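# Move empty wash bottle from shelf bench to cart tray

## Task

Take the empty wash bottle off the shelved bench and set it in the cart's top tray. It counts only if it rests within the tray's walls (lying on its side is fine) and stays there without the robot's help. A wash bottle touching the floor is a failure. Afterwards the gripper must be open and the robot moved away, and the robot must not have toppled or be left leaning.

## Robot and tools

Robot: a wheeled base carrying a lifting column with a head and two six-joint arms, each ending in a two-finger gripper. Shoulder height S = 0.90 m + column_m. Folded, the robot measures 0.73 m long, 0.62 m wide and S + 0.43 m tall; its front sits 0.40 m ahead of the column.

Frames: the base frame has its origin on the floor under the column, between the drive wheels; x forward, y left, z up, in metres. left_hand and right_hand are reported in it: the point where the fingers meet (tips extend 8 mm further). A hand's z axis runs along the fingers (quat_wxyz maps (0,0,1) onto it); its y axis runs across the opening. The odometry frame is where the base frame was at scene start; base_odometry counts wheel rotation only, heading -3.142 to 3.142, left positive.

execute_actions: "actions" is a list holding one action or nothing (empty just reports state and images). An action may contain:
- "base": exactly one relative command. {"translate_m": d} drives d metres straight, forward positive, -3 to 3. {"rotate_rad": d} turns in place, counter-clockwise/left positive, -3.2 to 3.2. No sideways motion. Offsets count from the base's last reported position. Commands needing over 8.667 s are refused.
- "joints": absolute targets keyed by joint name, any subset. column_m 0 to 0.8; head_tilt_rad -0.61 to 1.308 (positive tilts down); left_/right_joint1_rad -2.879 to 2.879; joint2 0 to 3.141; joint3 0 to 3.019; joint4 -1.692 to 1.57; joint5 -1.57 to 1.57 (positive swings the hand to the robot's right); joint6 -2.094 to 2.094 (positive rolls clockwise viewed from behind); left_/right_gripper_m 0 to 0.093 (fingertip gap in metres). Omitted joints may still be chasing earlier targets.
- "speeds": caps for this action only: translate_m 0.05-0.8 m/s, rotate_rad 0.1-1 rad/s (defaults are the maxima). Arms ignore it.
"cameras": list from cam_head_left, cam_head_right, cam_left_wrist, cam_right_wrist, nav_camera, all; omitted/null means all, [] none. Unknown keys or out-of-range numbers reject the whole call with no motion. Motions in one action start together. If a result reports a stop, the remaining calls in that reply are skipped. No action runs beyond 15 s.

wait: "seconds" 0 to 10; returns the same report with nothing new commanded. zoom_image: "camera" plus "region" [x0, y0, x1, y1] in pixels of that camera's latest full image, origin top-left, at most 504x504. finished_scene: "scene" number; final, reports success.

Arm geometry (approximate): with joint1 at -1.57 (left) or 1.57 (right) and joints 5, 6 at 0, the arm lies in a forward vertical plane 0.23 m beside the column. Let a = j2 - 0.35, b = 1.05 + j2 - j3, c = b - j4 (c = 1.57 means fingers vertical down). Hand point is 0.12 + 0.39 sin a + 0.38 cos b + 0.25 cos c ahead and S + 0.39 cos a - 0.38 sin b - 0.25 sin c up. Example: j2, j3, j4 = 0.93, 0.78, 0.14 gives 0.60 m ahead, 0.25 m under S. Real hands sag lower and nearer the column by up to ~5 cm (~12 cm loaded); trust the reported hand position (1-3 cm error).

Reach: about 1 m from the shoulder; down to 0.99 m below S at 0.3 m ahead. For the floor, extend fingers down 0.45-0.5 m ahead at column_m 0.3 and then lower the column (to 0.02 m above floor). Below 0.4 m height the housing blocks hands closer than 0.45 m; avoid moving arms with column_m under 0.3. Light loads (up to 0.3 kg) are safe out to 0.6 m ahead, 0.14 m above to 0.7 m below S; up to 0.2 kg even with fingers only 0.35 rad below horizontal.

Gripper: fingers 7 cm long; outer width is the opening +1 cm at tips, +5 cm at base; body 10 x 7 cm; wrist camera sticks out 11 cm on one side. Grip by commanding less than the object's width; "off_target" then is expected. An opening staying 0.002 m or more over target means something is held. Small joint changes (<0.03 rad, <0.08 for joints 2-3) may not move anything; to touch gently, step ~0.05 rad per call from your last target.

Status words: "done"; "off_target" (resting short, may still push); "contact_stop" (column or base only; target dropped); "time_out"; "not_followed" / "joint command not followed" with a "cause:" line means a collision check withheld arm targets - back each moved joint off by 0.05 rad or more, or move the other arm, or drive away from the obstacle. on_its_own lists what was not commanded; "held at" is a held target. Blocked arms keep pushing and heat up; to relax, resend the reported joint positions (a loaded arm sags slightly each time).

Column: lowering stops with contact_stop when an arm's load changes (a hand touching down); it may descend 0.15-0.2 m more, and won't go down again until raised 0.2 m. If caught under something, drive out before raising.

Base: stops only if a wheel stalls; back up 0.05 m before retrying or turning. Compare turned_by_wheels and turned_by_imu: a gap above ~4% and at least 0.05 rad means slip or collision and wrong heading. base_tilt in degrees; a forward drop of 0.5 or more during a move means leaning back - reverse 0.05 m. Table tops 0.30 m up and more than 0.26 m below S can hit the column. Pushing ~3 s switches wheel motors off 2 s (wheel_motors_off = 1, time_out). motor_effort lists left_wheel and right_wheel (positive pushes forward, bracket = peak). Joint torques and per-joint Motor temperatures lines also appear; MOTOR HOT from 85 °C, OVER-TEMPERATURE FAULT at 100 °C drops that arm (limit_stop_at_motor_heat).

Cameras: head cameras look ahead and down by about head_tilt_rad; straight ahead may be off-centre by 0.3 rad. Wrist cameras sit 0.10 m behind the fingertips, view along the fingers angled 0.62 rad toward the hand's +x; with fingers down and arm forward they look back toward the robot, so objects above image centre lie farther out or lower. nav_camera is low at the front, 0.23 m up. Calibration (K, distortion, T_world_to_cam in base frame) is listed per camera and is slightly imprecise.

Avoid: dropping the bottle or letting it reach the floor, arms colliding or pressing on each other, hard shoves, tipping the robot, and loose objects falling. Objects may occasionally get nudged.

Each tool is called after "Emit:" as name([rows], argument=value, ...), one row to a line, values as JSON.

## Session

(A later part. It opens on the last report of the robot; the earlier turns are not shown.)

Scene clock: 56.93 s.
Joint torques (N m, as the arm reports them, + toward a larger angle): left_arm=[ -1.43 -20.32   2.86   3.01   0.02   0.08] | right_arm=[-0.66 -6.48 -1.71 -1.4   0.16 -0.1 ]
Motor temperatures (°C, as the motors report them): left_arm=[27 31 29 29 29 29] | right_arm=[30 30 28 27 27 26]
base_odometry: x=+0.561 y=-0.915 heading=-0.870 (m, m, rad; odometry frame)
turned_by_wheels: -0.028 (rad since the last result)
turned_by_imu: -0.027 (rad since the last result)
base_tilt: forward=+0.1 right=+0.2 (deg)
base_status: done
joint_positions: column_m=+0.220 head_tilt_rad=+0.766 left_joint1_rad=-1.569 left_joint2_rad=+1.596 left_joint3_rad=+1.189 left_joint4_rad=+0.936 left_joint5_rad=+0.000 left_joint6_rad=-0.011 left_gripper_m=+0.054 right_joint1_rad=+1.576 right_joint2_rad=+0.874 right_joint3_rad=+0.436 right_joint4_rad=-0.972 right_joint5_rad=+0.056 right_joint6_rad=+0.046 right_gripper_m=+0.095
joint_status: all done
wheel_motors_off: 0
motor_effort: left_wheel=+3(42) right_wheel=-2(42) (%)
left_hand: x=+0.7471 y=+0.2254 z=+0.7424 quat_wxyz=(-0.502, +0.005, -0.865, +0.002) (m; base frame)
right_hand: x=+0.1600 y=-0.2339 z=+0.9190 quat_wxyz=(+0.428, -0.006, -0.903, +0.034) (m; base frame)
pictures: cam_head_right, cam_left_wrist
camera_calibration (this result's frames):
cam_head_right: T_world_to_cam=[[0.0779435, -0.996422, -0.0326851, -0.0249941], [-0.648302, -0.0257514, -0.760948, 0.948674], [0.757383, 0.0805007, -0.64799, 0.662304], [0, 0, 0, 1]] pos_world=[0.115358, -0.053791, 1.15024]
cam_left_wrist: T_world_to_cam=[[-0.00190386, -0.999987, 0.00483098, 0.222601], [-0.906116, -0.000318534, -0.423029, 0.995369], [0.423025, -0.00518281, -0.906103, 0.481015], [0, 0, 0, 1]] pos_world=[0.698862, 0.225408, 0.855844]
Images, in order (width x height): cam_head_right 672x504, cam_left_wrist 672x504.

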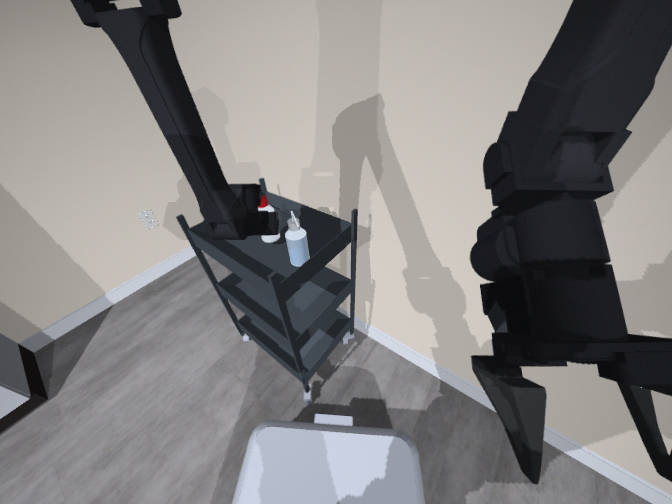

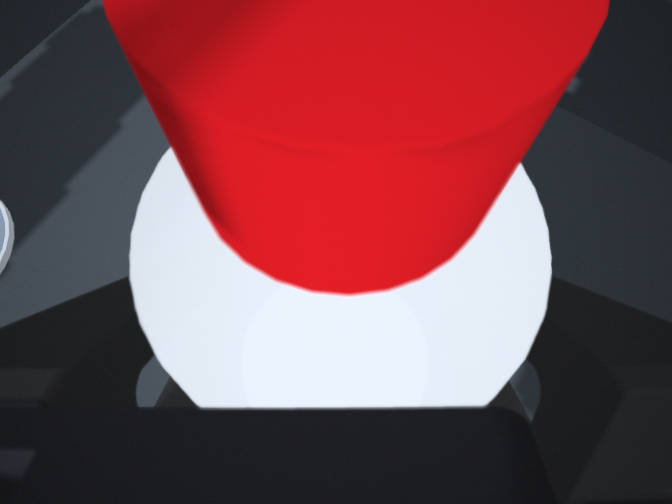

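Emit:
execute_actions([
  {"joints":{"column_m":0.195}},
], cameras=["cam_head_right","cam_left_wrist"])

Emit:
zoom_image(camera="cam_head_right", region=[160,160,400,360])

Scene clock: 60.70 s.
Joint torques (N m, as the arm reports them, + toward a larger angle): left_arm=[ -1.41 -20.55   2.69   3.03   0.01   0.09] | right_arm=[-0.04 -6.5  -1.21 -1.22  0.12 -0.08]
Motor temperatures (°C, as the motors report them): left_arm=[27 31 29 29 29 29] | right_arm=[30 30 28 27 27 26]
base_odometry: x=+0.561 y=-0.915 heading=-0.870 (m, m, rad; odometry frame)
turned_by_wheels: +0.000 (rad since the last result)
turned_by_imu: +0.001 (rad since the last result)
base_tilt: forward=+0.1 right=+0.2 (deg)
base_status: not commanded
joint_positions: column_m=+0.195 head_tilt_rad=+0.766 left_joint1_rad=-1.569 left_joint2_rad=+1.596 left_joint3_rad=+1.189 left_joint4_rad=+0.936 left_joint5_rad=+0.000 left_joint6_rad=-0.011 left_gripper_m=+0.054 right_joint1_rad=+1.576 right_joint2_rad=+0.874 right_joint3_rad=+0.436 right_joint4_rad=-0.972 right_joint5_rad=+0.056 right_joint6_rad=+0.046 right_gripper_m=+0.095
joint_status: all done
wheel_motors_off: 0
motor_effort: left_wheel=+1(4) right_wheel=-2(4) (%)
left_hand: x=+0.7471 y=+0.2254 z=+0.7174 quat_wxyz=(-0.502, +0.005, -0.865, +0.002) (m; base frame)
right_hand: x=+0.1600 y=-0.2339 z=+0.8939 quat_wxyz=(+0.428, -0.006, -0.903, +0.034) (m; base frame)
pictures: cam_head_right, cam_left_wrist
camera_calibration (this result's frames):
cam_head_right: T_world_to_cam=[[0.0779435, -0.996422, -0.0326851, -0.0258122], [-0.648302, -0.0257514, -0.760948, 0.929628], [0.757383, 0.0805007, -0.64799, 0.646085], [0, 0, 0, 1]] pos_world=[0.115358, -0.053791, 1.12521]
cam_left_wrist: T_world_to_cam=[[-0.00190386, -0.999987, 0.00483098, 0.222722], [-0.906116, -0.000318534, -0.423029, 0.984781], [0.423025, -0.00518281, -0.906103, 0.458336], [0, 0, 0, 1]] pos_world=[0.698862, 0.225408, 0.830814]
Images, in order (width x height): cam_head_right 672x504, cam_left_wrist 672x504.

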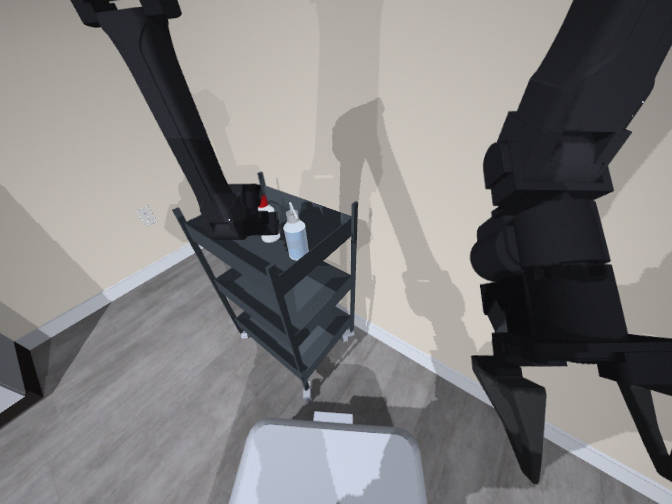

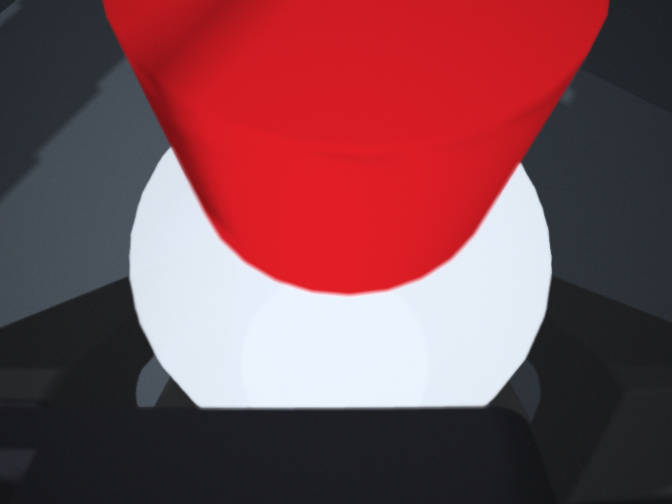

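Region (160, 160, 400, 360) of cam_head_right's 672x504 image, scaled by 2.100, with more detail than that image has.

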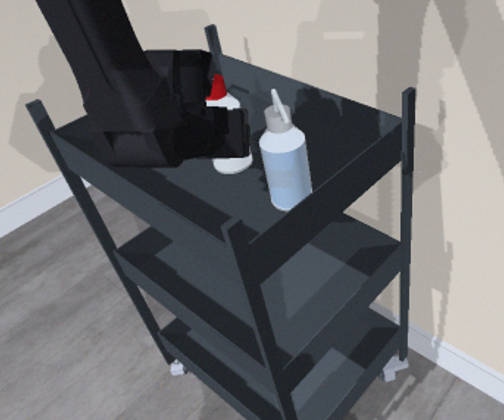

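No contact yet.

Emit:
execute_actions([
  {"joints":{"column_m":0.18}},
], cameras=["cam_left_wrist"])

Emit:
execute_actions([
  {"joints":{"left_gripper_m":0.08}},
], cameras=["cam_left_wrist","cam_head_right"])

Scene clock: 64.87 s.
Joint torques (N m, as the arm reports them, + toward a larger angle): left_arm=[ -1.44 -19.43   2.95   2.05   0.02   0.04] | right_arm=[ 0.27 -6.24 -1.51 -1.18  0.15 -0.11]
Motor temperatures (°C, as the motors report them): left_arm=[27 31 29 29 29 29] | right_arm=[30 30 28 27 27 26]
base_odometry: x=+0.561 y=-0.915 heading=-0.870 (m, m, rad; odometry frame)
turned_by_wheels: +0.000 (rad since the last result)
turned_by_imu: +0.001 (rad since the last result)
base_tilt: forward=+0.1 right=+0.2 (deg)
base_status: not commanded
joint_positions: column_m=+0.180 head_tilt_rad=+0.766 left_joint1_rad=-1.569 left_joint2_rad=+1.584 left_joint3_rad=+1.189 left_joint4_rad=+0.957 left_joint5_rad=+0.000 left_joint6_rad=-0.006 left_gripper_m=+0.054 right_joint1_rad=+1.576 right_joint2_rad=+0.874 right_joint3_rad=+0.436 right_joint4_rad=-0.972 right_joint5_rad=+0.056 right_joint6_rad=+0.046 right_gripper_m=+0.095
joint_status: all done
wheel_motors_off: 0
motor_effort: left_wheel=+4(4) right_wheel=-2(5) (%)
left_hand: x=+0.7540 y=+0.2254 z=+0.7143 quat_wxyz=(-0.517, +0.003, -0.856, +0.001) (m; base frame)
right_hand: x=+0.1600 y=-0.2339 z=+0.8789 quat_wxyz=(+0.428, -0.006, -0.903, +0.034) (m; base frame)
pictures: cam_left_wrist
camera_calibration (this result's frames):
cam_left_wrist: T_world_to_cam=[[-0.00441345, -0.99999, 0.000355496, 0.22783], [-0.891751, 0.00377487, -0.452511, 0.999057], [0.452505, -0.00231415, -0.891759, 0.419534], [0, 0, 0, 1]] pos_world=[0.702074, 0.225028, 0.826126]
Images, in order (width x height): cam_left_wrist 672x504.

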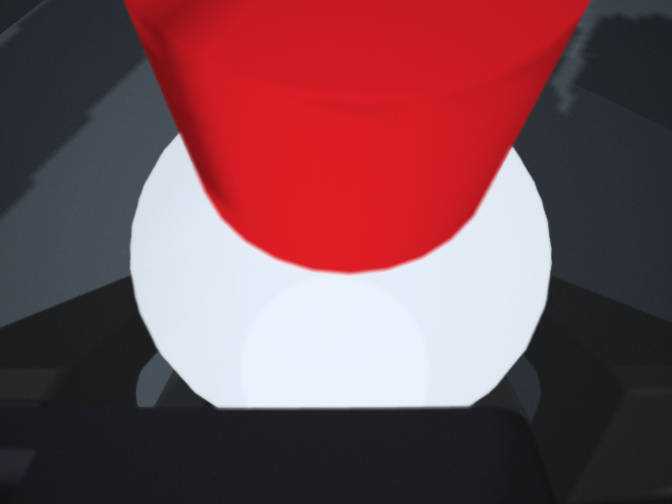

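Scene clock: 65.43 s.
Joint torques (N m, as the arm reports them, + toward a larger angle): left_arm=[ -1.26 -19.74   2.88   2.06   0.01   0.04] | right_arm=[-0.28 -7.26 -1.57 -1.26  0.12 -0.1 ]
Motor temperatures (°C, as the motors report them): left_arm=[27 31 29 29 29 29] | right_arm=[30 30 28 27 27 26]
base_odometry: x=+0.561 y=-0.915 heading=-0.870 (m, m, rad; odometry frame)
turned_by_wheels: +0.000 (rad since the last result)
turned_by_imu: +0.000 (rad since the last result)
base_tilt: forward=+0.1 right=+0.2 (deg)
base_status: not commanded
joint_positions: column_m=+0.180 head_tilt_rad=+0.766 left_joint1_rad=-1.569 left_joint2_rad=+1.584 left_joint3_rad=+1.189 left_joint4_rad=+0.957 left_joint5_rad=+0.000 left_joint6_rad=-0.006 left_gripper_m=+0.080 right_joint1_rad=+1.576 right_joint2_rad=+0.874 right_joint3_rad=+0.436 right_joint4_rad=-0.972 right_joint5_rad=+0.056 right_joint6_rad=+0.046 right_gripper_m=+0.095
joint_status: all done
wheel_motors_off: 0
motor_effort: left_wheel=+4(6) right_wheel=-5(5) (%)
left_hand: x=+0.7539 y=+0.2254 z=+0.7142 quat_wxyz=(-0.516, +0.003, -0.856, +0.001) (m; base frame)
right_hand: x=+0.1600 y=-0.2339 z=+0.8789 quat_wxyz=(+0.428, -0.006, -0.903, +0.034) (m; base frame)
pictures: cam_head_right, cam_left_wrist
camera_calibration (this result's frames):
cam_head_right: T_world_to_cam=[[0.0779435, -0.996422, -0.0326851, -0.0263017], [-0.648302, -0.0257514, -0.760948, 0.918233], [0.757383, 0.0805007, -0.64799, 0.636382], [0, 0, 0, 1]] pos_world=[0.115358, -0.053791, 1.11024]
cam_left_wrist: T_world_to_cam=[[-0.00441285, -0.99999, 0.000357447, 0.227828], [-0.891923, 0.00377434, -0.452171, 0.99873], [0.452165, -0.00231418, -0.891931, 0.419908], [0, 0, 0, 1]] pos_world=[0.701928, 0.225028, 0.826044]
Images, in order (width x height): cam_head_right 672x504, cam_left_wrist 672x504.

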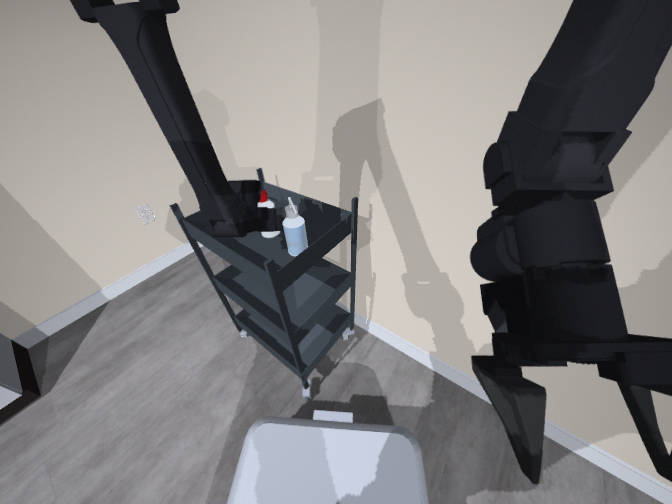

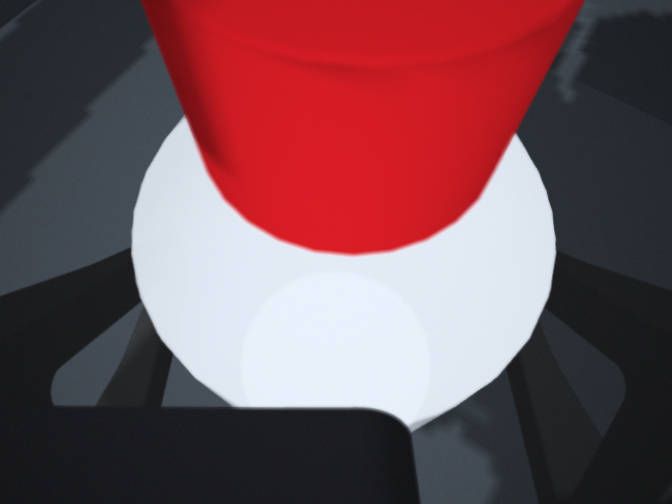

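Emit:
execute_actions([
  {"base":{"translate_m":-0.06},"joints":{"column_m":0.27},"speeds":{"translate_m":0.07}},
], cameras=["cam_left_wrist","cam_head_right"])

Emit:
execute_actions([
  {"base":{"translate_m":-0.4},"joints":{"column_m":0.33}},
], cameras=["cam_head_right"])

Scene clock: 69.63 s.
Joint torques (N m, as the arm reports them, + toward a larger angle): left_arm=[ -1.7  -19.54   2.92   2.05   0.02   0.04] | right_arm=[ 0.08 -6.75 -1.31 -1.1   0.15 -0.07]
Motor temperatures (°C, as the motors report them): left_arm=[27 31 29 29 29 29] | right_arm=[30 30 28 27 27 26]
base_odometry: x=+0.522 y=-0.870 heading=-0.869 (m, m, rad; odometry frame)
turned_by_wheels: +0.001 (rad since the last result)
turned_by_imu: +0.003 (rad since the last result)
base_tilt: forward=+0.1 right=+0.3 (deg)
base_status: done
joint_positions: column_m=+0.270 head_tilt_rad=+0.766 left_joint1_rad=-1.569 left_joint2_rad=+1.584 left_joint3_rad=+1.189 left_joint4_rad=+0.957 left_joint5_rad=+0.000 left_joint6_rad=-0.006 left_gripper_m=+0.080 right_joint1_rad=+1.576 right_joint2_rad=+0.874 right_joint3_rad=+0.434 right_joint4_rad=-0.972 right_joint5_rad=+0.056 right_joint6_rad=+0.046 right_gripper_m=+0.095
joint_status: all done
wheel_motors_off: 0
motor_effort: left_wheel=-1(23) right_wheel=-2(55) (%)
left_hand: x=+0.7539 y=+0.2254 z=+0.8041 quat_wxyz=(-0.516, +0.003, -0.856, +0.001) (m; base frame)
right_hand: x=+0.1592 y=-0.2339 z=+0.9691 quat_wxyz=(+0.429, -0.006, -0.903, +0.034) (m; base frame)
pictures: cam_head_right, cam_left_wrist
camera_calibration (this result's frames):
cam_head_right: T_world_to_cam=[[0.0779437, -0.996422, -0.0326845, -0.0233653], [-0.648296, -0.0257514, -0.760953, 0.986619], [0.757388, 0.0805007, -0.647984, 0.694603], [0, 0, 0, 1]] pos_world=[0.115358, -0.053791, 1.2001]
cam_left_wrist: T_world_to_cam=[[-0.00441285, -0.99999, 0.000357447, 0.227796], [-0.891923, 0.00377434, -0.452171, 1.03936], [0.452165, -0.00231418, -0.891931, 0.500058], [0, 0, 0, 1]] pos_world=[0.701928, 0.225028, 0.915906]
Images, in order (width x height): cam_head_right 672x504, cam_left_wrist 672x504.

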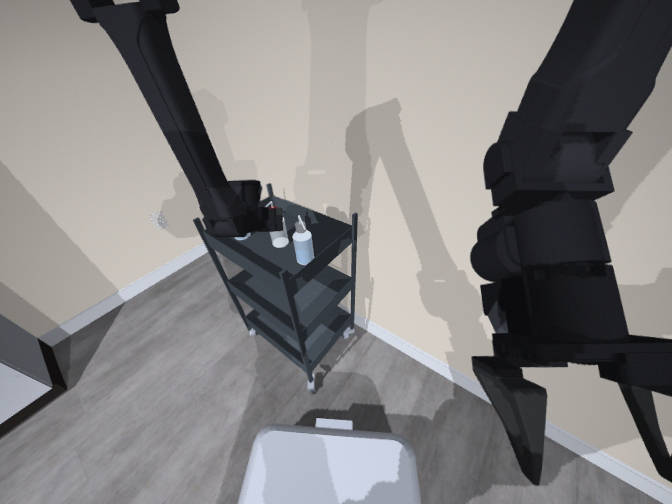

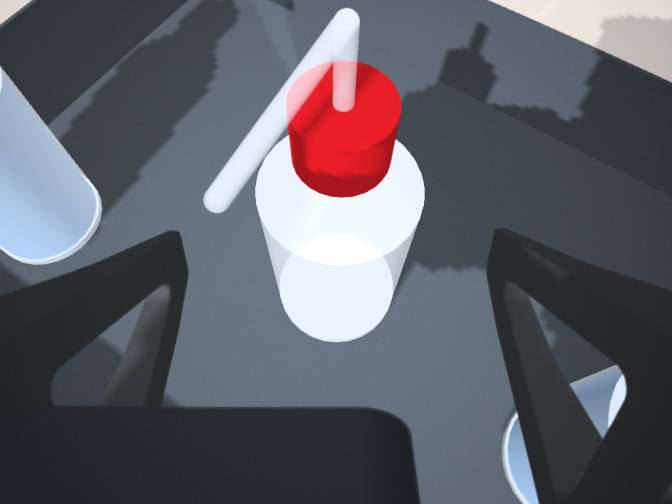

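Scene clock: 72.00 s.
Joint torques (N m, as the arm reports them, + toward a larger angle): left_arm=[ -1.37 -19.87   2.95   2.11   0.02   0.04] | right_arm=[ 0.47 -5.74 -1.19 -1.19  0.13 -0.1 ]
Motor temperatures (°C, as the motors report them): left_arm=[27 31 29 29 29 29] | right_arm=[30 30 28 27 27 26]
base_odometry: x=+0.264 y=-0.564 heading=-0.871 (m, m, rad; odometry frame)
turned_by_wheels: -0.002 (rad since the last result)
turned_by_imu: +0.000 (rad since the last result)
base_tilt: forward=+0.0 right=+0.3 (deg)
base_status: done
joint_positions: column_m=+0.330 head_tilt_rad=+0.765 left_joint1_rad=-1.569 left_joint2_rad=+1.584 left_joint3_rad=+1.187 left_joint4_rad=+0.957 left_joint5_rad=+0.000 left_joint6_rad=-0.006 left_gripper_m=+0.080 right_joint1_rad=+1.576 right_joint2_rad=+0.874 right_joint3_rad=+0.430 right_joint4_rad=-0.972 right_joint5_rad=+0.056 right_joint6_rad=+0.046 right_gripper_m=+0.095
joint_status: all done
wheel_motors_off: 0
motor_effort: left_wheel=-2(62) right_wheel=+1(76) (%)
left_hand: x=+0.7531 y=+0.2254 z=+0.8637 quat_wxyz=(-0.516, +0.003, -0.857, +0.001) (m; base frame)
right_hand: x=+0.1572 y=-0.2339 z=+1.0297 quat_wxyz=(+0.430, -0.006, -0.902, +0.034) (m; base frame)
pictures: cam_head_right
camera_calibration (this result's frames):
cam_head_right: T_world_to_cam=[[0.0779446, -0.996422, -0.0326825, -0.0214065], [-0.648277, -0.0257514, -0.760969, 1.03231], [0.757405, 0.0805007, -0.647964, 0.733465], [0, 0, 0, 1]] pos_world=[0.115359, -0.053791, 1.26011]
Images, in order (width x height): cam_head_right 672x504.

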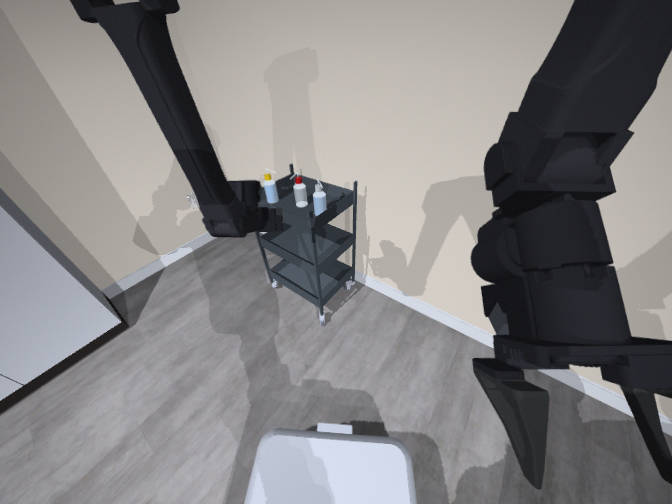

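Emit:
finished_scene(scene=2)

The scene is finished: the task was done.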